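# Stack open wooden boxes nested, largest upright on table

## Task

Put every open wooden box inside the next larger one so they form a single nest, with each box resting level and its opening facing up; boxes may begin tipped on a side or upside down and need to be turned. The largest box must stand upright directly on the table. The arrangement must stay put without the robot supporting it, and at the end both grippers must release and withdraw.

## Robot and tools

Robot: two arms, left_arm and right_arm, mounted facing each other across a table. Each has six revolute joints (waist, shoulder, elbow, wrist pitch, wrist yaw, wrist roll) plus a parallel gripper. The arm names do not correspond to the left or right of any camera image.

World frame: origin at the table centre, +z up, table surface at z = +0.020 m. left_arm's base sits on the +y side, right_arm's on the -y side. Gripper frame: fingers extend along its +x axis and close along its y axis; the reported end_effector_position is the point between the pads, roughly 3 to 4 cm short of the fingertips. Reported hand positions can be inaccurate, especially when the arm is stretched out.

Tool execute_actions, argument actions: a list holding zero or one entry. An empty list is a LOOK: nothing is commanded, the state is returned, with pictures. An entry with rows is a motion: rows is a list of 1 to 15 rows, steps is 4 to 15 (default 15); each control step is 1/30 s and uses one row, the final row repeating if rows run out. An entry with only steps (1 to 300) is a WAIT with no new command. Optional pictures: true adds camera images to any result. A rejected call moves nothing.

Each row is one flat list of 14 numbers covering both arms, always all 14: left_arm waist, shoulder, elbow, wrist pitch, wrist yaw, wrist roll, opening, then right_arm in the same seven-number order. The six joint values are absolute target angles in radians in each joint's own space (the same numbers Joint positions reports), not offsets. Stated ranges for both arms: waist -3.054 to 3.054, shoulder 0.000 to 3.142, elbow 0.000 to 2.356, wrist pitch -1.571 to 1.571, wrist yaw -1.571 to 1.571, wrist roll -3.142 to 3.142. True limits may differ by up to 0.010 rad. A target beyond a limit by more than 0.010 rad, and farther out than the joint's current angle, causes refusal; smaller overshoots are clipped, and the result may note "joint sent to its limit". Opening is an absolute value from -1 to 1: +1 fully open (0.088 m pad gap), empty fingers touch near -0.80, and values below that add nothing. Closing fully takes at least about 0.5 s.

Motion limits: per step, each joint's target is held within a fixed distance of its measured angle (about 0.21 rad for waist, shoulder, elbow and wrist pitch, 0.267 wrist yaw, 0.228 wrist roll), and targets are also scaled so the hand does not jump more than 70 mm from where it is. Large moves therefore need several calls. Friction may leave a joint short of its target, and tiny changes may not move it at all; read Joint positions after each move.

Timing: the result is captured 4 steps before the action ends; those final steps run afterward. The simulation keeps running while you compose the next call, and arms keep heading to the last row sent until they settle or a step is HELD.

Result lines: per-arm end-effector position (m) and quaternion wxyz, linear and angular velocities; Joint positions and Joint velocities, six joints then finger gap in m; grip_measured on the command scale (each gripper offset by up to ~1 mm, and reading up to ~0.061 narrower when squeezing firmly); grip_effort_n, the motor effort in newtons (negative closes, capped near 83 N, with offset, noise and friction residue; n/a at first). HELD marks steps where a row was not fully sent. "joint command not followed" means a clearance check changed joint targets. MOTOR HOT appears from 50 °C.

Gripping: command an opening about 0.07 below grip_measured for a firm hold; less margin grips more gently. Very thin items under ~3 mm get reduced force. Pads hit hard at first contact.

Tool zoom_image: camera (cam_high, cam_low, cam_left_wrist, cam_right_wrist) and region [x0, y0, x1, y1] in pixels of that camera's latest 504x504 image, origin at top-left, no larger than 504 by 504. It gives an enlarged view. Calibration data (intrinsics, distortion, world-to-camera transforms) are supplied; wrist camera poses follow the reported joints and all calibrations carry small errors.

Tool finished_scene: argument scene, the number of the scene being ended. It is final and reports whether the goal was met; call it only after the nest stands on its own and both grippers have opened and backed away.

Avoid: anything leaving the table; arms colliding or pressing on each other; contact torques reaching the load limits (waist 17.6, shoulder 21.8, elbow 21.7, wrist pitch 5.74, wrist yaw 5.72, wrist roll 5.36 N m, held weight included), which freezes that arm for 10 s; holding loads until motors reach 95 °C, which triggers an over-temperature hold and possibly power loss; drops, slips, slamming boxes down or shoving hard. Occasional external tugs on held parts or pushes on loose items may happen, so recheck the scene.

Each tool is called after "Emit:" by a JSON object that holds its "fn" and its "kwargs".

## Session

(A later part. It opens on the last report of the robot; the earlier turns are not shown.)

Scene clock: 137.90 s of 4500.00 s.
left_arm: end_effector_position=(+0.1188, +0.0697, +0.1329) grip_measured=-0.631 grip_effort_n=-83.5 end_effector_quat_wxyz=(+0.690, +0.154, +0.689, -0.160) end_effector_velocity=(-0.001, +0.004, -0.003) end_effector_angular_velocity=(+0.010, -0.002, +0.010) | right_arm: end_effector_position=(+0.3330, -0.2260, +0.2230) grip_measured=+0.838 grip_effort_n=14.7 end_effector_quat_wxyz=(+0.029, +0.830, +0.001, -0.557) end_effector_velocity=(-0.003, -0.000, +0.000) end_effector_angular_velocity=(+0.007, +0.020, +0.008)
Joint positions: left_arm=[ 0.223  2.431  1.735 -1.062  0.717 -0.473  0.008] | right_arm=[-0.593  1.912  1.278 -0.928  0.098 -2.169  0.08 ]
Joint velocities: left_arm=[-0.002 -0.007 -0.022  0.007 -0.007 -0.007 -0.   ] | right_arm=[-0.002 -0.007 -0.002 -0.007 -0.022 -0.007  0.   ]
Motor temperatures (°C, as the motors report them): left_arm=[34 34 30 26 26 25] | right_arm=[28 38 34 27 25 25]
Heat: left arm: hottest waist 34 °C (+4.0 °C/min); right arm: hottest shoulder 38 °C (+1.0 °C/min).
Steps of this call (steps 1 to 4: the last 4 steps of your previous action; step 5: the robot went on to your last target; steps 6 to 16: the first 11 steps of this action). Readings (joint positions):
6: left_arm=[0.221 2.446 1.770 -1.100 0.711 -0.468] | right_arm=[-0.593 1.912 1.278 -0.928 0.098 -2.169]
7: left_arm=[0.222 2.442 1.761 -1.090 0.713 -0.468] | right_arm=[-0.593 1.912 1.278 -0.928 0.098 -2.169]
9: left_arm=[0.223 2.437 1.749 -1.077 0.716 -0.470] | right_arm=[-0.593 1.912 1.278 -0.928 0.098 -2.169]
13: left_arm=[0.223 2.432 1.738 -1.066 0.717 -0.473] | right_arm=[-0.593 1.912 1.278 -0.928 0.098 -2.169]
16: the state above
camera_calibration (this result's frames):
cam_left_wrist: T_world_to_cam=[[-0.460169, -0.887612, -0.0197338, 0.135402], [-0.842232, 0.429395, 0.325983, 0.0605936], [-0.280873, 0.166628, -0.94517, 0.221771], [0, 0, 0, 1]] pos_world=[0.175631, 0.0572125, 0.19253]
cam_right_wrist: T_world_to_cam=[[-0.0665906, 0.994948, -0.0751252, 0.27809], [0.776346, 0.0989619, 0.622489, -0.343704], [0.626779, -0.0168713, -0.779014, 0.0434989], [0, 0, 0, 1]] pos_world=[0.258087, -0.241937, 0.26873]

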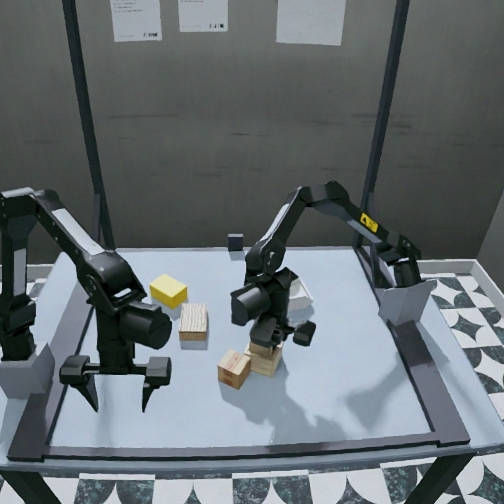

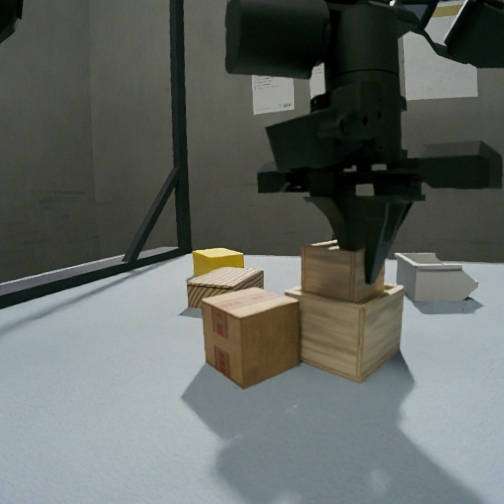

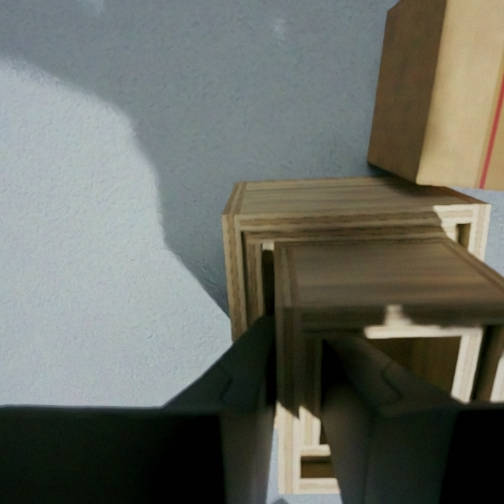

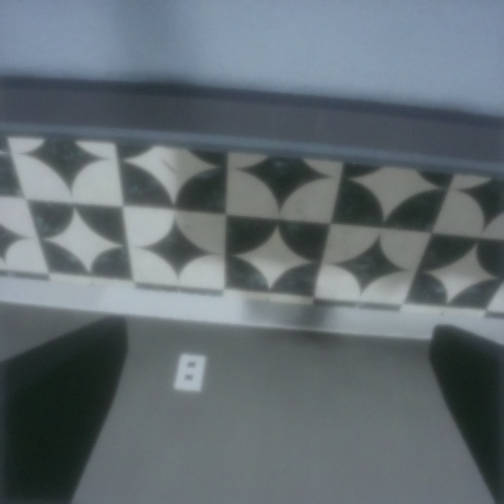

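Emit:
{"fn": "execute_actions", "kwargs": {"actions": [{"rows":[[0.205,2.430,1.74,-1.062,0.714,-0.472,-1,-0.593,1.912,1.278,-0.928,0.098,-2.169,0.84],[0.202,2.430,1.74,-1.062,0.714,-0.472,-1,-0.593,1.912,1.278,-0.928,0.098,-2.169,0.84],[0.200,2.430,1.74,-1.062,0.714,-0.472,-1,-0.593,1.912,1.278,-0.928,0.098,-2.169,0.84],[0.200,2.430,1.74,-1.062,0.714,-0.472,-1,-0.593,1.912,1.278,-0.928,0.098,-2.169,0.84],[0.200,2.430,1.74,-1.062,0.714,-0.472,-1,-0.593,1.912,1.278,-0.928,0.098,-2.169,0.84],[0.200,2.432,1.73,-1.058,0.714,-0.472,-1,-0.593,1.912,1.278,-0.928,0.098,-2.169,0.84],[0.200,2.435,1.715,-1.054,0.714,-0.472,-1,-0.593,1.912,1.278,-0.928,0.098,-2.169,0.84]],"steps":15}], "pictures": true}}

Scene clock: 138.63 s of 4500.00 s.
left_arm: end_effector_position=(+0.1186, +0.0695, +0.1331) grip_measured=-0.631 grip_effort_n=-83.5 end_effector_quat_wxyz=(+0.690, +0.153, +0.688, -0.161) end_effector_velocity=(-0.001, +0.006, -0.003) end_effector_angular_velocity=(+0.019, +0.005, +0.035) | right_arm: end_effector_position=(+0.3330, -0.2260, +0.2230) grip_measured=+0.838 grip_effort_n=15.1 end_effector_quat_wxyz=(+0.029, +0.830, +0.001, -0.557) end_effector_velocity=(-0.001, -0.004, +0.001) end_effector_angular_velocity=(-0.025, +0.003, +0.013)
Joint positions: left_arm=[ 0.223  2.429  1.733 -1.059  0.718 -0.474  0.008] | right_arm=[-0.593  1.912  1.278 -0.928  0.098 -2.169  0.08 ]
Joint velocities: left_arm=[-0.002 -0.002 -0.017 -0.007 -0.007 -0.022  0.   ] | right_arm=[-0.002 -0.002  0.002 -0.022  0.007 -0.022 -0.   ]
Motor temperatures (°C, as the motors report them): left_arm=[34 34 30 26 26 25] | right_arm=[28 38 34 27 25 25]
Heat: left arm: hottest waist 34 °C (+4.0 °C/min); right arm: hottest shoulder 38 °C (+1.0 °C/min).
Steps of this call (steps 1 to 4: the last 4 steps of your previous action; steps 5 to 11: the robot went on to your last target; steps 12 to 22: the first 11 steps of this action). Readings (joint positions):
12: left_arm=[0.223 2.429 1.733 -1.060 0.718 -0.474] | right_arm=[-0.593 1.912 1.278 -0.928 0.098 -2.169]
13: left_arm=[0.223 2.429 1.733 -1.060 0.718 -0.474] | right_arm=[-0.593 1.912 1.278 -0.928 0.098 -2.169]
15: left_arm=[0.223 2.429 1.735 -1.061 0.718 -0.474] | right_arm=[-0.593 1.912 1.278 -0.928 0.098 -2.169]
19: left_arm=[0.223 2.429 1.735 -1.061 0.718 -0.474] | right_arm=[-0.593 1.912 1.278 -0.928 0.098 -2.169]
22: the state above
camera_calibration (this result's frames):
cam_left_wrist: T_world_to_cam=[[-0.461024, -0.887194, -0.0185328, 0.135106], [-0.84211, 0.430819, 0.324417, 0.0605045], [-0.279837, 0.165171, -0.945733, 0.221993], [0, 0, 0, 1]] pos_world=[0.17536, 0.0571321, 0.192821]
cam_right_wrist: T_world_to_cam=[[-0.0665906, 0.994948, -0.0751252, 0.27809], [0.776346, 0.0989619, 0.622489, -0.343704], [0.626779, -0.0168713, -0.779014, 0.0434989], [0, 0, 0, 1]] pos_world=[0.258087, -0.241937, 0.26873]

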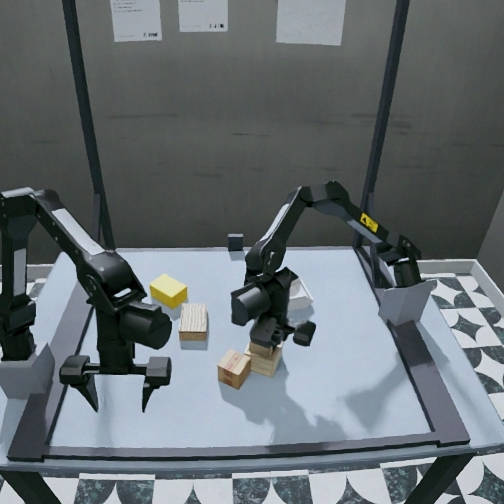

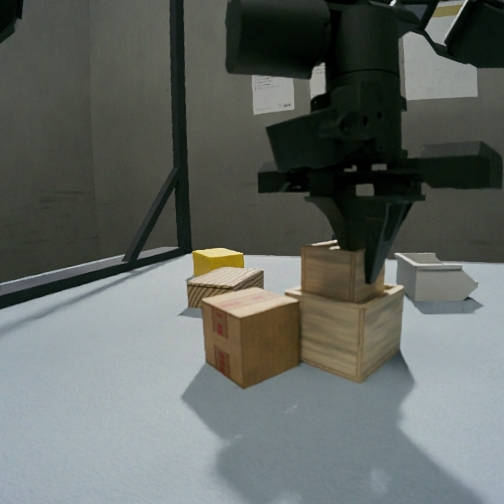

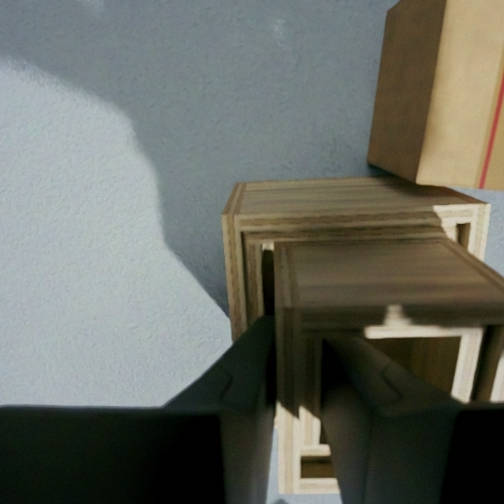

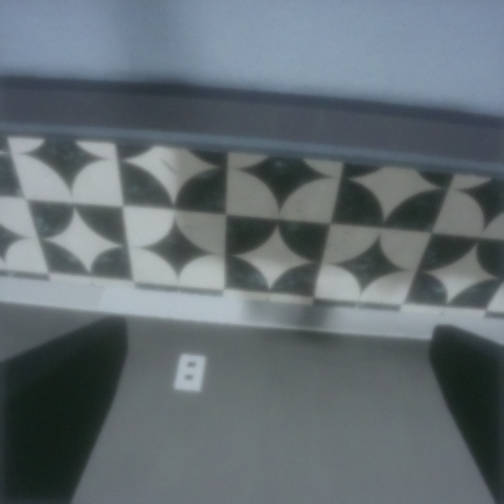

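Emit:
{"fn": "execute_actions", "kwargs": {"actions": [{"rows":[[0.218,2.420,1.746,-1.098,0.711,-0.470,-1,-0.593,1.912,1.278,-0.928,0.098,-2.169,0.84]],"steps":15}], "pictures": true}}

Scene clock: 139.33 s of 4500.00 s.
left_arm: end_effector_position=(+0.1147, +0.0716, +0.1349) grip_measured=-0.631 grip_effort_n=-83.5 end_effector_quat_wxyz=(+0.687, +0.153, +0.694, -0.152) end_effector_velocity=(-0.001, +0.000, +0.001) end_effector_angular_velocity=(+0.007, -0.004, -0.008) | right_arm: end_effector_position=(+0.3330, -0.2260, +0.2230) grip_measured=+0.838 grip_effort_n=15.1 end_effector_quat_wxyz=(+0.029, +0.830, +0.001, -0.557) end_effector_velocity=(-0.003, -0.001, -0.001) end_effector_angular_velocity=(+0.003, +0.023, +0.006)
Joint positions: left_arm=[ 0.222  2.427  1.741 -1.092  0.716 -0.474  0.008] | right_arm=[-0.593  1.912  1.278 -0.928  0.098 -2.169  0.08 ]
Joint velocities: left_arm=[-0.002 -0.002  0.002 -0.007 -0.007  0.007  0.   ] | right_arm=[-0.002 -0.002 -0.002 -0.007 -0.022 -0.007 -0.   ]
Motor temperatures (°C, as the motors report them): left_arm=[34 34 30 26 26 25] | right_arm=[28 38 34 27 25 25]
Heat: left arm: hottest waist 34 °C (+4.0 °C/min); right arm: hottest shoulder 38 °C (+1.0 °C/min).
Steps of this call (steps 1 to 4: the last 4 steps of your previous action; steps 5 to 10: the robot went on to your last target; steps 11 to 21: the first 11 steps of this action). Readings (joint positions):
11: left_arm=[0.223 2.427 1.731 -1.058 0.718 -0.474] | right_arm=[-0.593 1.912 1.278 -0.928 0.098 -2.169]
12: left_arm=[0.223 2.427 1.734 -1.062 0.718 -0.474] | right_arm=[-0.593 1.912 1.278 -0.928 0.098 -2.169]
14: left_arm=[0.223 2.427 1.736 -1.077 0.718 -0.474] | right_arm=[-0.593 1.912 1.278 -0.928 0.098 -2.169]
18: left_arm=[0.223 2.427 1.740 -1.087 0.717 -0.474] | right_arm=[-0.593 1.912 1.278 -0.928 0.098 -2.169]
21: the state above
camera_calibration (this result's frames):
cam_left_wrist: T_world_to_cam=[[-0.448444, -0.893382, -0.0276723, 0.135441], [-0.845013, 0.413668, 0.338869, 0.0553866], [-0.291292, 0.175347, -0.940427, 0.222193], [0, 0, 0, 1]] pos_world=[0.172263, 0.0591281, 0.193935]
cam_right_wrist: T_world_to_cam=[[-0.0665906, 0.994948, -0.0751252, 0.27809], [0.776346, 0.0989619, 0.622489, -0.343704], [0.626779, -0.0168713, -0.779014, 0.0434989], [0, 0, 0, 1]] pos_world=[0.258087, -0.241937, 0.26873]

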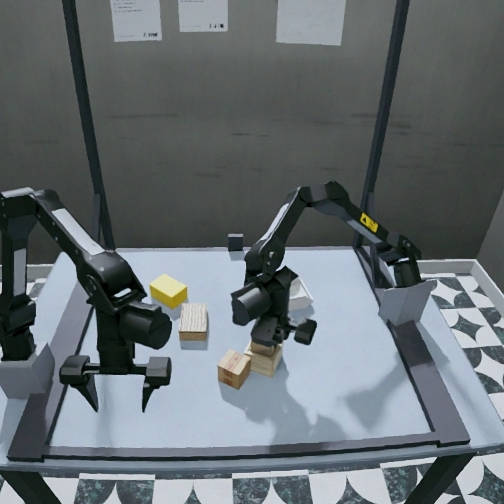

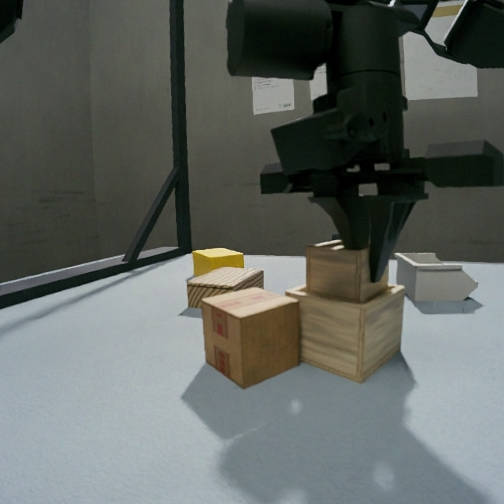

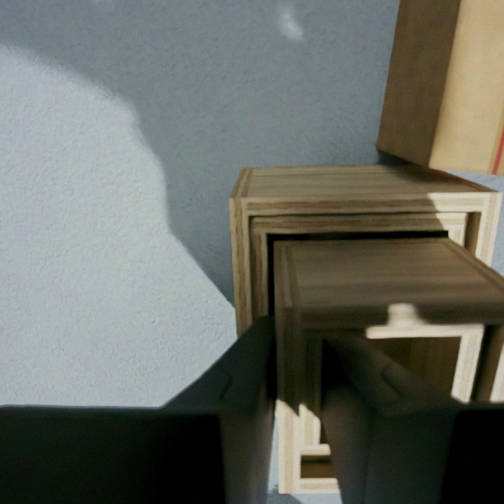

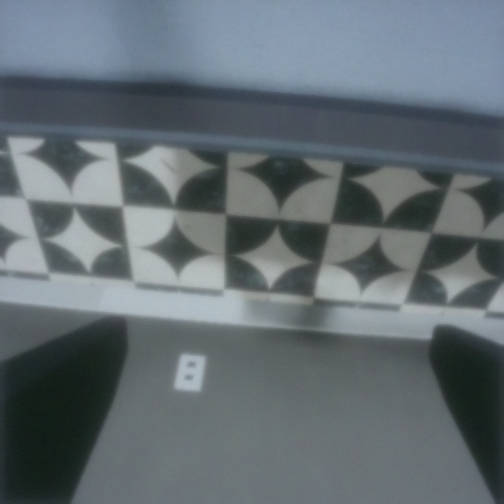

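Emit:
{"fn": "execute_actions", "kwargs": {"actions": [{"rows":[[0.212,2.444,1.768,-1.103,0.711,-0.470,-1,-0.593,1.912,1.278,-0.928,0.098,-2.169,0.84]],"steps":15}], "pictures": true}}

Scene clock: 139.90 s of 4500.00 s.
left_arm: end_effector_position=(+0.1121, +0.0671, +0.1354) grip_measured=-0.631 grip_effort_n=-83.5 end_effector_quat_wxyz=(+0.687, +0.158, +0.692, -0.155) end_effector_velocity=(+0.002, +0.004, +0.001) end_effector_angular_velocity=(+0.022, -0.010, +0.020) | right_arm: end_effector_position=(+0.3330, -0.2260, +0.2230) grip_measured=+0.838 grip_effort_n=15.1 end_effector_quat_wxyz=(+0.029, +0.830, +0.001, -0.557) end_effector_velocity=(-0.002, -0.002, +0.001) end_effector_angular_velocity=(-0.000, +0.008, +0.005)
Joint positions: left_arm=[ 0.213  2.429  1.76  -1.102  0.714 -0.473  0.008] | right_arm=[-0.593  1.912  1.278 -0.928  0.098 -2.169  0.08 ]
Joint velocities: left_arm=[ 0.002  0.002  0.007 -0.022 -0.022 -0.007 -0.   ] | right_arm=[-0.002 -0.007 -0.002 -0.007 -0.007 -0.007 -0.   ]
Motor temperatures (°C, as the motors report them): left_arm=[34 34 30 26 26 25] | right_arm=[28 38 34 27 25 25]
Heat: left arm: hottest waist 34 °C (+4.0 °C/min); right arm: hottest shoulder 38 °C (+1.0 °C/min).
Steps of this call (steps 1 to 4: the last 4 steps of your previous action; steps 5 to 6: the robot went on to your last target; steps 7 to 17: the first 11 steps of this action). Readings (joint positions):
7: left_arm=[0.222 2.427 1.743 -1.096 0.716 -0.473] | right_arm=[-0.593 1.912 1.278 -0.928 0.098 -2.169]
8: left_arm=[0.221 2.427 1.747 -1.098 0.714 -0.473] | right_arm=[-0.593 1.912 1.278 -0.928 0.098 -2.169]
10: left_arm=[0.218 2.427 1.752 -1.099 0.714 -0.473] | right_arm=[-0.593 1.912 1.278 -0.928 0.098 -2.169]
14: left_arm=[0.213 2.428 1.759 -1.100 0.714 -0.473] | right_arm=[-0.593 1.912 1.278 -0.928 0.098 -2.169]
17: the state above
camera_calibration (this result's frames):
cam_left_wrist: T_world_to_cam=[[-0.459623, -0.887554, -0.031522, 0.131636], [-0.840902, 0.423497, 0.336948, 0.0539997], [-0.28571, 0.181376, -0.940996, 0.221754], [0, 0, 0, 1]] pos_world=[0.169269, 0.0537447, 0.194623]
cam_right_wrist: T_world_to_cam=[[-0.0665906, 0.994948, -0.0751252, 0.27809], [0.776346, 0.0989619, 0.622489, -0.343704], [0.626779, -0.0168713, -0.779014, 0.0434989], [0, 0, 0, 1]] pos_world=[0.258087, -0.241937, 0.26873]

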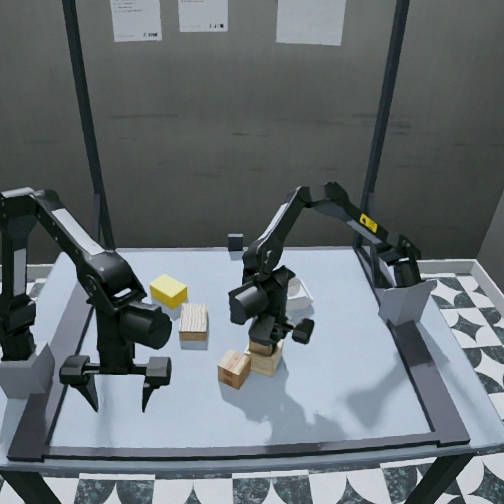

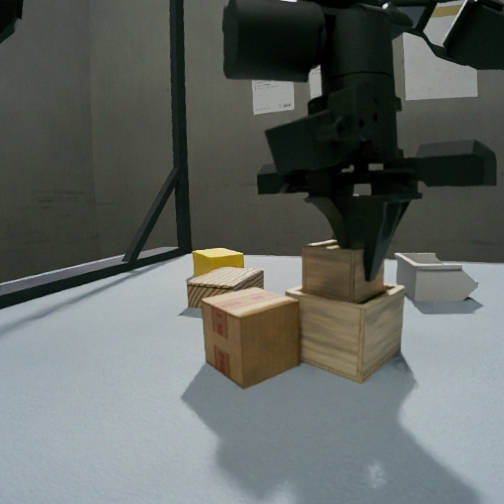

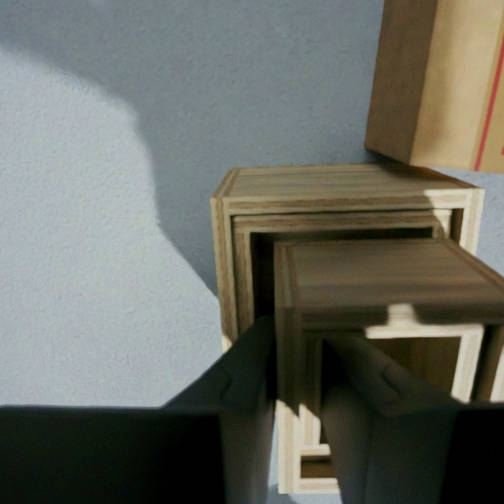

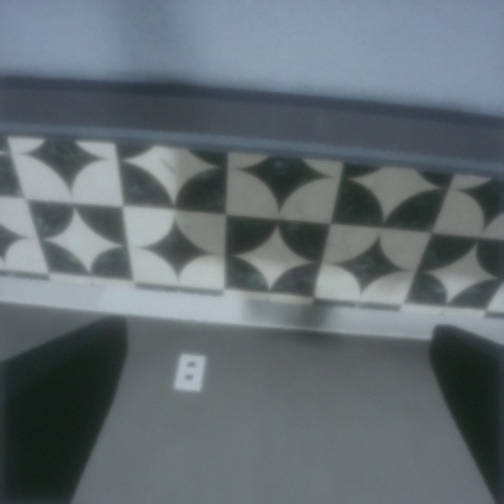

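Emit:
{"fn": "execute_actions", "kwargs": {"actions": [{"rows":[[0.215,2.460,1.760,-1.102,0.712,-0.472,-1,-0.593,1.912,1.278,-0.928,0.098,-2.169,0.84]],"steps":15}], "pictures": true}}

Scene clock: 140.43 s of 4500.00 s.
left_arm: end_effector_position=(+0.1139, +0.0685, +0.1340) grip_measured=-0.631 grip_effort_n=-83.5 end_effector_quat_wxyz=(+0.685, +0.155, +0.695, -0.153) end_effector_velocity=(+0.000, -0.001, -0.002) end_effector_angular_velocity=(+0.005, -0.008, +0.012) | right_arm: end_effector_position=(+0.3330, -0.2260, +0.2230) grip_measured=+0.838 grip_effort_n=15.6 end_effector_quat_wxyz=(+0.029, +0.830, +0.001, -0.557) end_effector_velocity=(-0.005, -0.003, -0.002) end_effector_angular_velocity=(-0.009, +0.030, +0.003)
Joint positions: left_arm=[ 0.217  2.437  1.761 -1.103  0.718 -0.472  0.008] | right_arm=[-0.593  1.912  1.278 -0.928  0.098 -2.169  0.08 ]
Joint velocities: left_arm=[-0.007  0.002  0.002  0.007 -0.007 -0.022  0.   ] | right_arm=[-0.002 -0.002 -0.002 -0.022 -0.022 -0.007 -0.   ]
Motor temperatures (°C, as the motors report them): left_arm=[34 34 30 26 26 25] | right_arm=[28 38 34 27 25 25]
Heat: left arm: hottest waist 34 °C (+4.0 °C/min); right arm: hottest shoulder 38 °C (+1.0 °C/min).
Steps of this call (steps 1 to 4: the last 4 steps of your previous action; step 5: the robot went on to your last target; steps 6 to 16: the first 11 steps of this action). Readings (joint positions):
6: left_arm=[0.213 2.431 1.761 -1.103 0.714 -0.473] | right_arm=[-0.593 1.912 1.278 -0.928 0.098 -2.169]
7: left_arm=[0.213 2.432 1.761 -1.103 0.714 -0.473] | right_arm=[-0.593 1.912 1.278 -0.928 0.098 -2.169]
9: left_arm=[0.215 2.434 1.761 -1.103 0.716 -0.472] | right_arm=[-0.593 1.912 1.278 -0.928 0.098 -2.169]
13: left_arm=[0.217 2.436 1.761 -1.103 0.718 -0.472] | right_arm=[-0.593 1.912 1.278 -0.928 0.098 -2.169]
16: the state above
camera_calibration (this result's frames):
cam_left_wrist: T_world_to_cam=[[-0.453226, -0.890931, -0.0287706, 0.13274], [-0.841733, 0.417129, 0.342766, 0.0551686], [-0.29338, 0.179568, -0.93898, 0.221378], [0, 0, 0, 1]] pos_world=[0.171546, 0.0554975, 0.192778]
cam_right_wrist: T_world_to_cam=[[-0.0665906, 0.994948, -0.0751252, 0.27809], [0.776346, 0.0989619, 0.622489, -0.343704], [0.626779, -0.0168713, -0.779014, 0.0434989], [0, 0, 0, 1]] pos_world=[0.258087, -0.241937, 0.26873]

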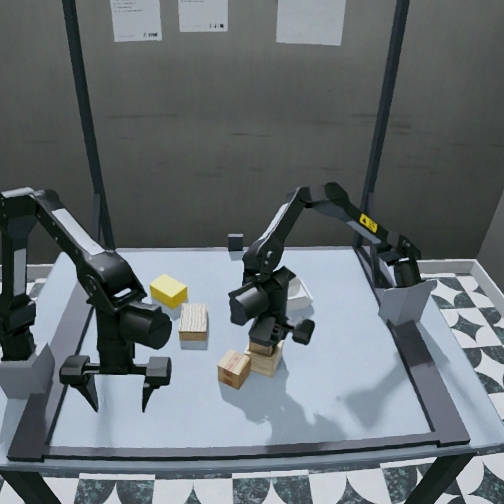

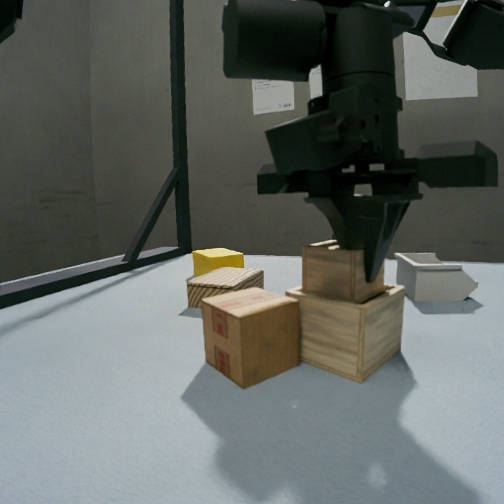

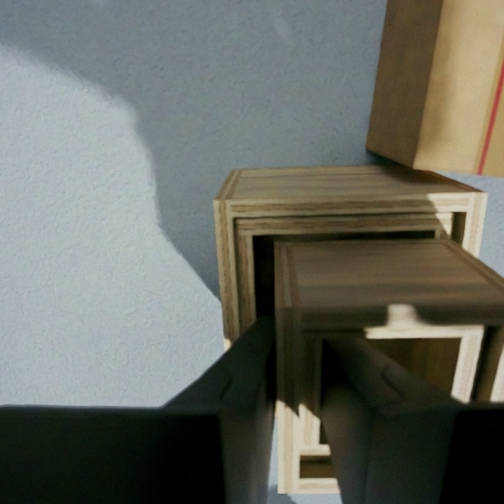

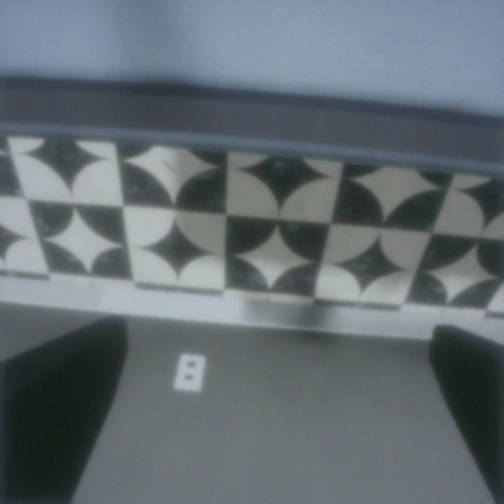

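Emit:
{"fn": "execute_actions", "kwargs": {"actions": [{"rows":[[0.213,2.442,1.714,-1.063,0.715,-0.472,-1,-0.593,1.912,1.278,-0.928,0.098,-2.169,0.84]],"steps":15}], "pictures": true}}

Scene clock: 140.93 s of 4500.00 s.
left_arm: end_effector_position=(+0.1174, +0.0706, +0.1316) grip_measured=-0.631 grip_effort_n=-83.5 end_effector_quat_wxyz=(+0.685, +0.149, +0.695, -0.160) end_effector_velocity=(+0.001, -0.001, -0.001) end_effector_angular_velocity=(-0.004, -0.013, +0.009) | right_arm: end_effector_position=(+0.3330, -0.2260, +0.2230) grip_measured=+0.838 grip_effort_n=15.1 end_effector_quat_wxyz=(+0.029, +0.830, +0.001, -0.557) end_effector_velocity=(-0.006, -0.002, -0.002) end_effector_angular_velocity=(-0.002, +0.043, +0.005)
Joint positions: left_arm=[ 0.224  2.434  1.732 -1.067  0.731 -0.472  0.008] | right_arm=[-0.593  1.912  1.278 -0.928  0.098 -2.169  0.08 ]
Joint velocities: left_arm=[-0.002 -0.007 -0.012  0.022 -0.007 -0.022 -0.   ] | right_arm=[-0.002 -0.002 -0.002 -0.022 -0.037 -0.007 -0.   ]
Motor temperatures (°C, as the motors report them): left_arm=[34 34 30 26 26 25] | right_arm=[28 38 34 27 25 25]
Heat: left arm: hottest waist 34 °C (+4.0 °C/min); right arm: hottest shoulder 38 °C (+1.0 °C/min).
Steps of this call (steps 1 to 4: the last 4 steps of your previous action; steps 5 to 15: the first 11 steps of this action). Readings (joint positions):
5: left_arm=[0.217 2.437 1.759 -1.100 0.719 -0.472] | right_arm=[-0.593 1.912 1.278 -0.928 0.098 -2.169]
6: left_arm=[0.217 2.437 1.753 -1.093 0.721 -0.472] | right_arm=[-0.593 1.912 1.278 -0.928 0.098 -2.169]
8: left_arm=[0.220 2.436 1.744 -1.084 0.728 -0.472] | right_arm=[-0.593 1.912 1.278 -0.928 0.098 -2.169]
12: left_arm=[0.224 2.435 1.735 -1.069 0.731 -0.472] | right_arm=[-0.593 1.912 1.278 -0.928 0.098 -2.169]
15: the state above
camera_calibration (this result's frames):
cam_left_wrist: T_world_to_cam=[[-0.454762, -0.890552, -0.010406, 0.13392], [-0.839747, 0.424868, 0.338102, 0.0578358], [-0.296676, 0.162494, -0.941052, 0.221621], [0, 0, 0, 1]] pos_world=[0.175219, 0.058678, 0.190396]
cam_right_wrist: T_world_to_cam=[[-0.0665906, 0.994948, -0.0751252, 0.27809], [0.776346, 0.0989619, 0.622489, -0.343704], [0.626779, -0.0168713, -0.779014, 0.0434989], [0, 0, 0, 1]] pos_world=[0.258087, -0.241937, 0.26873]

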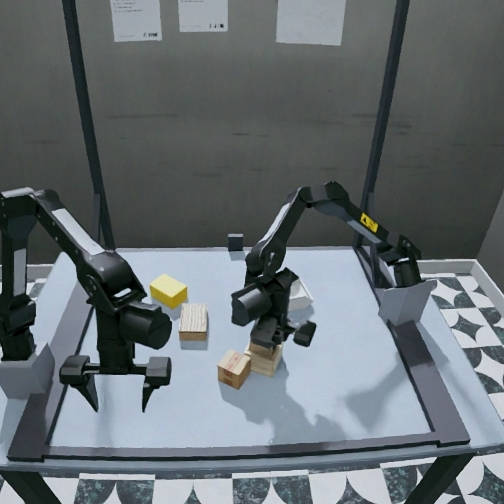

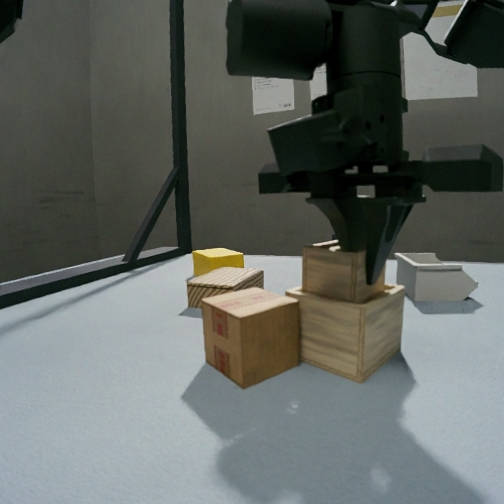

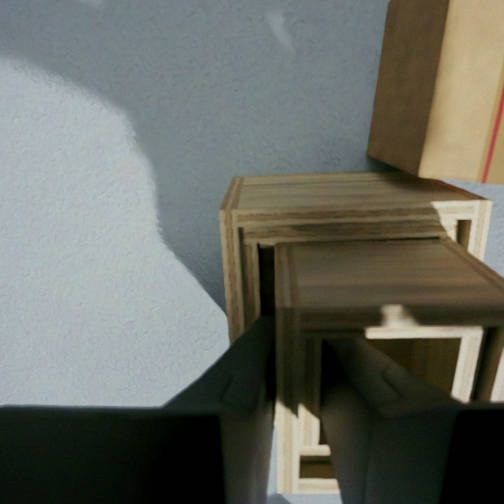

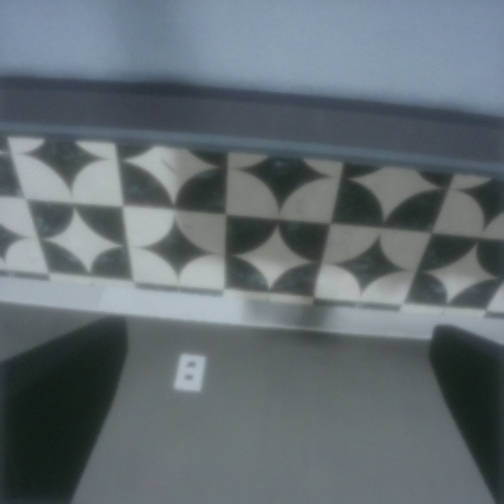

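Emit:
{"fn": "execute_actions", "kwargs": {"actions": [{"rows":[[0.217,2.411,1.734,-1.090,0.708,-0.472,-1,-0.593,1.912,1.278,-0.928,0.098,-2.169,0.84]],"steps":15}], "pictures": true}}

Scene clock: 141.67 s of 4500.00 s.
left_arm: end_effector_position=(+0.1152, +0.0726, +0.1347) grip_measured=-0.631 grip_effort_n=-83.5 end_effector_quat_wxyz=(+0.688, +0.153, +0.693, -0.153) end_effector_velocity=(-0.005, -0.001, +0.003) end_effector_angular_velocity=(-0.004, +0.005, +0.004) | right_arm: end_effector_position=(+0.3330, -0.2260, +0.2230) grip_measured=+0.838 grip_effort_n=14.7 end_effector_quat_wxyz=(+0.029, +0.830, +0.001, -0.557) end_effector_velocity=(-0.006, -0.002, -0.000) end_effector_angular_velocity=(-0.007, +0.028, +0.009)
Joint positions: left_arm=[ 0.223  2.423  1.731 -1.083  0.715 -0.472  0.008] | right_arm=[-0.593  1.912  1.278 -0.928  0.098 -2.169  0.08 ]
Joint velocities: left_arm=[-0.002 -0.012 -0.002 -0.007  0.007 -0.007 -0.   ] | right_arm=[ 0.002 -0.007 -0.002 -0.022 -0.022 -0.007 -0.   ]
Motor temperatures (°C, as the motors report them): left_arm=[34 34 30 26 26 25] | right_arm=[28 38 34 27 25 25]
Heat: left arm: hottest waist 34 °C (+4.0 °C/min); right arm: hottest shoulder 38 °C (+1.0 °C/min).
Steps of this call (steps 1 to 4: the last 4 steps of your previous action; steps 5 to 11: the robot went on to your last target; steps 12 to 22: the first 11 steps of this action). Readings (joint positions):
12: left_arm=[0.224 2.431 1.730 -1.064 0.731 -0.472] | right_arm=[-0.593 1.912 1.278 -0.928 0.098 -2.169]
13: left_arm=[0.224 2.428 1.730 -1.067 0.728 -0.472] | right_arm=[-0.593 1.912 1.278 -0.928 0.098 -2.169]
15: left_arm=[0.224 2.425 1.730 -1.076 0.720 -0.472] | right_arm=[-0.593 1.912 1.278 -0.928 0.098 -2.169]
19: left_arm=[0.224 2.424 1.731 -1.081 0.717 -0.472] | right_arm=[-0.593 1.912 1.278 -0.928 0.098 -2.169]
22: the state above
camera_calibration (this result's frames):
cam_left_wrist: T_world_to_cam=[[-0.451103, -0.892058, -0.0271729, 0.136715], [-0.844613, 0.416878, 0.335919, 0.0556085], [-0.288331, 0.174484, -0.941499, 0.221771], [0, 0, 0, 1]] pos_world=[0.172584, 0.0600805, 0.193832]
cam_right_wrist: T_world_to_cam=[[-0.0665906, 0.994948, -0.0751252, 0.27809], [0.776346, 0.0989619, 0.622489, -0.343704], [0.626779, -0.0168713, -0.779014, 0.0434989], [0, 0, 0, 1]] pos_world=[0.258087, -0.241937, 0.26873]

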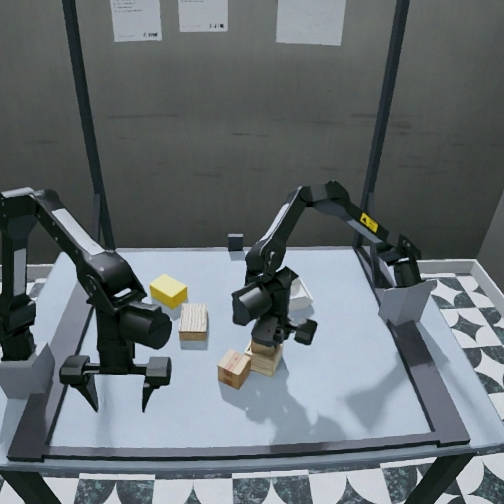

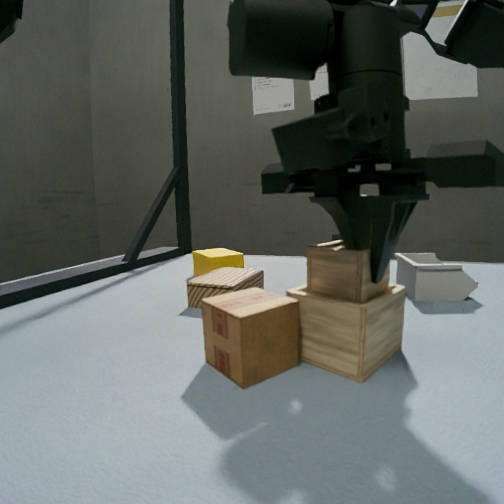

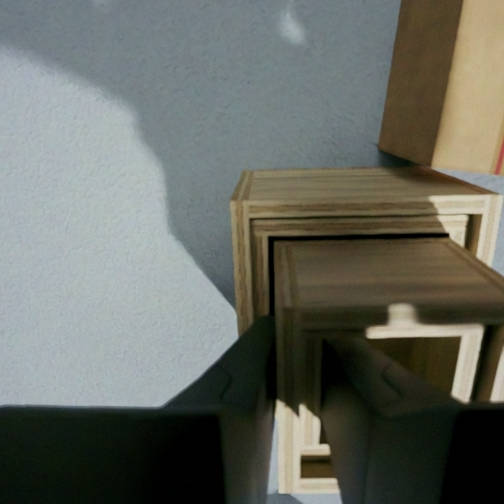

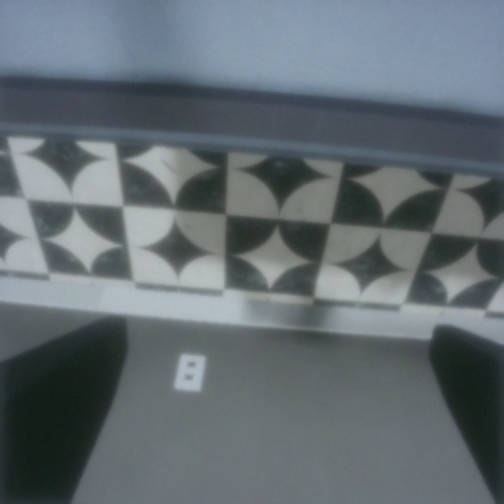

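Emit:
{"fn": "execute_actions", "kwargs": {"actions": [{"rows":[[0.196,2.444,1.731,-1.062,0.718,-0.485,-1,-0.593,1.912,1.278,-0.928,0.098,-2.169,0.84]],"steps":15}], "pictures": true}}

Scene clock: 142.20 s of 4500.00 s.
left_arm: end_effector_position=(+0.1148, +0.0700, +0.1334) grip_measured=-0.631 grip_effort_n=-83.5 end_effector_quat_wxyz=(+0.689, +0.153, +0.691, -0.157) end_effector_velocity=(+0.000, -0.000, -0.000) end_effector_angular_velocity=(+0.002, -0.009, +0.001) | right_arm: end_effector_position=(+0.3330, -0.2260, +0.2230) grip_measured=+0.838 grip_effort_n=14.7 end_effector_quat_wxyz=(+0.029, +0.830, +0.001, -0.557) end_effector_velocity=(-0.000, -0.003, +0.000) end_effector_angular_velocity=(-0.009, +0.011, +0.013)
Joint positions: left_arm=[ 0.218  2.423  1.731 -1.07   0.717 -0.479  0.008] | right_arm=[-0.593  1.912  1.278 -0.928  0.098 -2.169  0.08 ]
Joint velocities: left_arm=[-0.002 -0.002 -0.002  0.007 -0.007 -0.007 -0.   ] | right_arm=[-0.007 -0.002 -0.002 -0.007 -0.007 -0.022 -0.   ]
Motor temperatures (°C, as the motors report them): left_arm=[34 34 30 26 26 25] | right_arm=[28 38 34 27 25 25]
Heat: left arm: hottest waist 34 °C (+4.1 °C/min); right arm: hottest shoulder 38 °C (+1.0 °C/min).
Steps of this call (steps 1 to 4: the last 4 steps of your previous action; step 5: the robot went on to your last target; steps 6 to 16: the first 11 steps of this action). Readings (joint positions):
6: left_arm=[0.223 2.423 1.731 -1.084 0.714 -0.473] | right_arm=[-0.593 1.912 1.278 -0.928 0.098 -2.169]
7: left_arm=[0.222 2.423 1.731 -1.082 0.714 -0.474] | right_arm=[-0.593 1.912 1.278 -0.928 0.098 -2.169]
9: left_arm=[0.220 2.423 1.731 -1.076 0.714 -0.477] | right_arm=[-0.593 1.912 1.278 -0.928 0.098 -2.169]
13: left_arm=[0.219 2.423 1.731 -1.073 0.716 -0.478] | right_arm=[-0.593 1.912 1.278 -0.928 0.098 -2.169]
16: the state above
camera_calibration (this result's frames):
cam_left_wrist: T_world_to_cam=[[-0.455396, -0.889988, -0.0231353, 0.133975], [-0.843549, 0.423033, 0.330861, 0.0568959], [-0.284675, 0.170188, -0.943396, 0.221029], [0, 0, 0, 1]] pos_world=[0.171927, 0.0575505, 0.192792]
cam_right_wrist: T_world_to_cam=[[-0.0665906, 0.994948, -0.0751252, 0.27809], [0.776346, 0.0989619, 0.622489, -0.343704], [0.626779, -0.0168713, -0.779014, 0.0434989], [0, 0, 0, 1]] pos_world=[0.258087, -0.241937, 0.26873]

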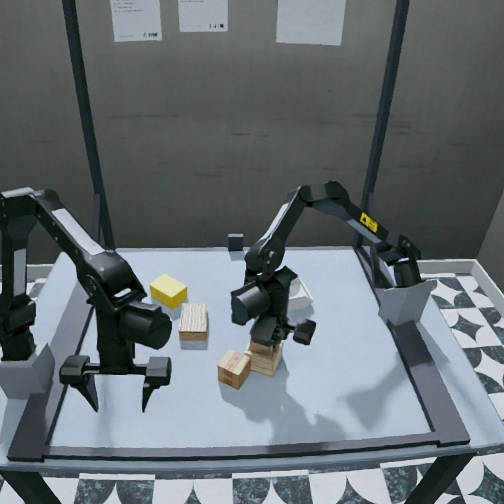

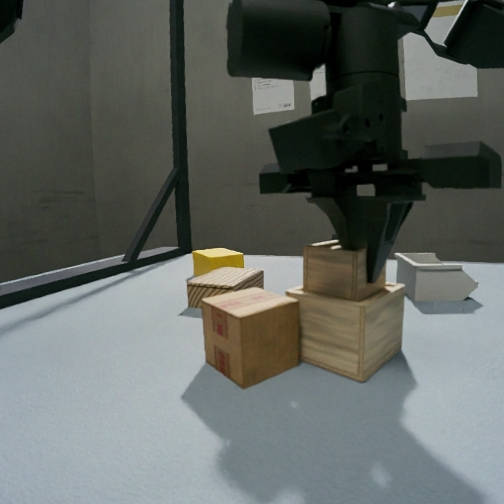

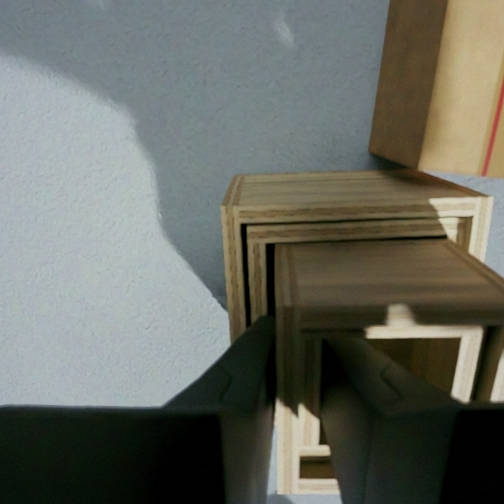

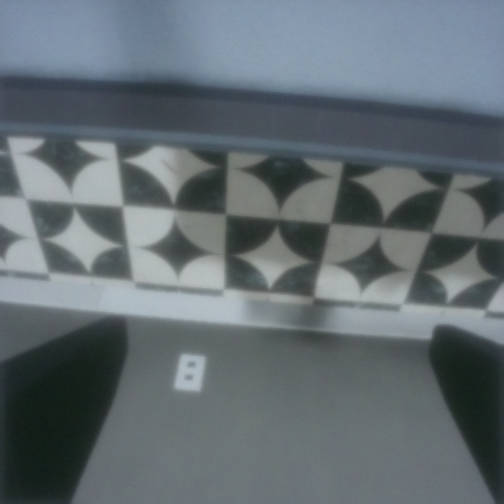

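Emit:
{"fn": "zoom_image", "kwargs": {"camera": "cam_low", "region": [280,230,420,330]}}

Emit:
{"fn": "zoom_image", "kwargs": {"camera": "cam_high", "region": [220,310,320,390]}}

Region (280, 230, 420, 330) of cam_low's 504x504 image, scaled by 3.600, with more detail than that image has; it fills the top 360 rows of this view, and the rest is white.

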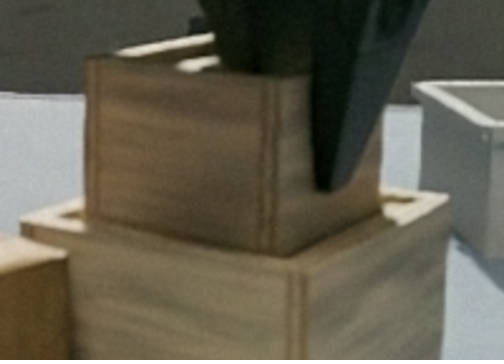

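Region (220, 310, 320, 390) of cam_high's 504x504 image, scaled by 5.040, with more detail than that image has; it fills the top 403 rows of this view, and the rest is white.

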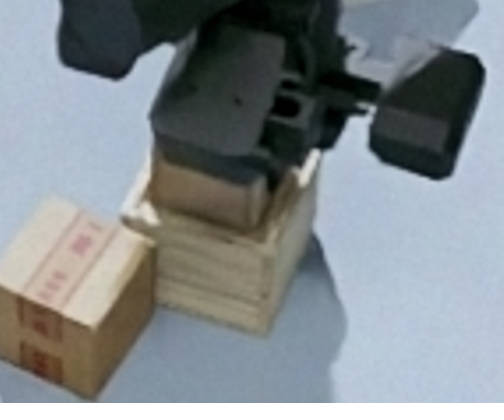

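Emit:
{"fn": "execute_actions", "kwargs": {"actions": [{"rows":[[0.218,2.423,1.731,-1.07,0.717,-0.479,-0.4,-0.593,1.912,1.278,-0.928,0.098,-2.169,0.84]],"steps":15}], "pictures": true}}

Scene clock: 143.20 s of 4500.00 s.
left_arm: end_effector_position=(+0.1139, +0.0694, +0.1325) grip_measured=-0.436 grip_effort_n=15.6 end_effector_quat_wxyz=(+0.688, +0.154, +0.691, -0.158) end_effector_velocity=(-0.003, +0.002, +0.001) end_effector_angular_velocity=(+0.016, +0.003, +0.017) | right_arm: end_effector_position=(+0.3330, -0.2260, +0.2230) grip_measured=+0.838 grip_effort_n=15.1 end_effector_quat_wxyz=(+0.029, +0.830, +0.001, -0.557) end_effector_velocity=(-0.003, -0.004, -0.001) end_effector_angular_velocity=(-0.016, +0.018, +0.000)
Joint positions: left_arm=[ 0.215  2.423  1.731 -1.069  0.719 -0.479  0.018] | right_arm=[-0.593  1.912  1.278 -0.928  0.098 -2.169  0.08 ]
Joint velocities: left_arm=[-0.002 -0.002  0.002 -0.022 -0.007 -0.007  0.013] | right_arm=[-0.002 -0.002 -0.002 -0.022 -0.007 -0.007  0.   ]
Motor temperatures (°C, as the motors report them): left_arm=[35 34 30 26 26 25] | right_arm=[28 38 34 27 25 25]
Heat: left arm: hottest waist 35 °C (+5.1 °C/min); right arm: hottest shoulder 38 °C (+1.0 °C/min).
Steps of this call (steps 1 to 4: the last 4 steps of your previous action; steps 5 to 15: the robot went on to your last target; steps 16 to 19: nothing new was sent; steps 20 to 30: the first 11 steps of this action). Readings (joint positions):
20: left_arm=[0.218 2.423 1.731 -1.069 0.719 -0.479] | right_arm=[-0.593 1.912 1.278 -0.928 0.098 -2.169]
21: left_arm=[0.219 2.423 1.731 -1.069 0.719 -0.479] | right_arm=[-0.593 1.912 1.278 -0.928 0.098 -2.169]
23: left_arm=[0.220 2.423 1.731 -1.069 0.719 -0.479] | right_arm=[-0.593 1.912 1.278 -0.928 0.098 -2.169]
27: left_arm=[0.216 2.423 1.731 -1.069 0.719 -0.479] | right_arm=[-0.593 1.912 1.278 -0.928 0.098 -2.169]
30: the state above
camera_calibration (this result's frames):
cam_left_wrist: T_world_to_cam=[[-0.457772, -0.888778, -0.0227575, 0.133101], [-0.841962, 0.425153, 0.332181, 0.0561271], [-0.28556, 0.171224, -0.942941, 0.220014], [0, 0, 0, 1]] pos_world=[0.171014, 0.0567632, 0.191845]
cam_right_wrist: T_world_to_cam=[[-0.0665906, 0.994948, -0.0751252, 0.27809], [0.776346, 0.0989619, 0.622489, -0.343704], [0.626779, -0.0168713, -0.779014, 0.0434989], [0, 0, 0, 1]] pos_world=[0.258087, -0.241937, 0.26873]

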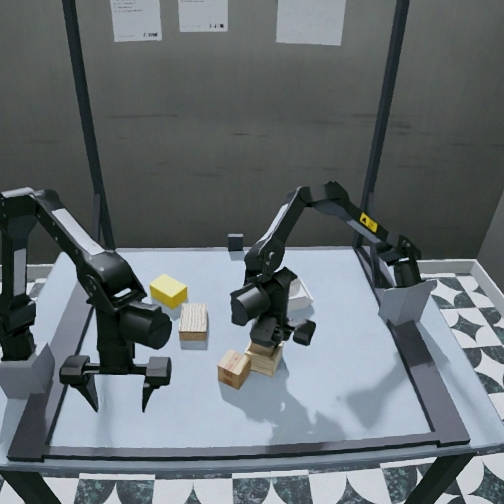

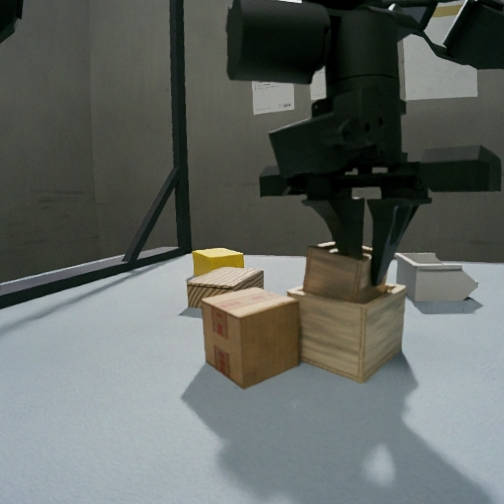

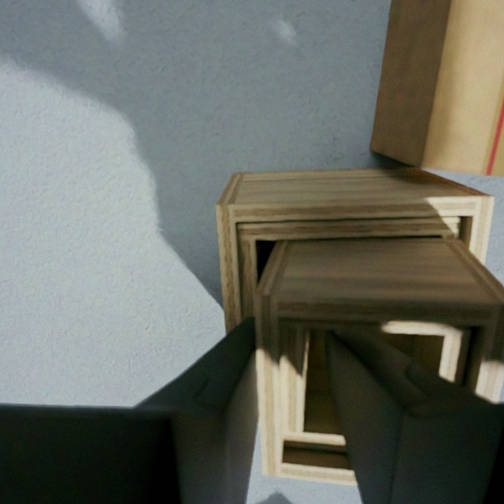

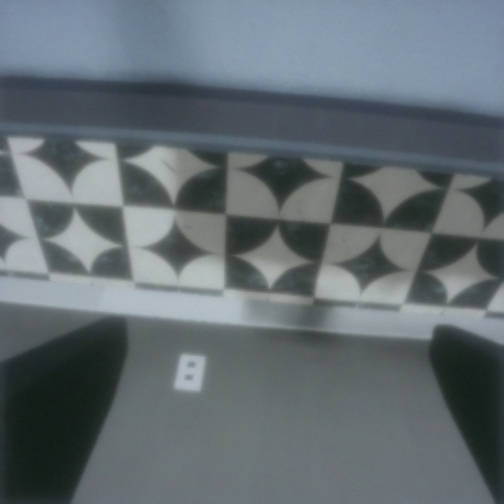

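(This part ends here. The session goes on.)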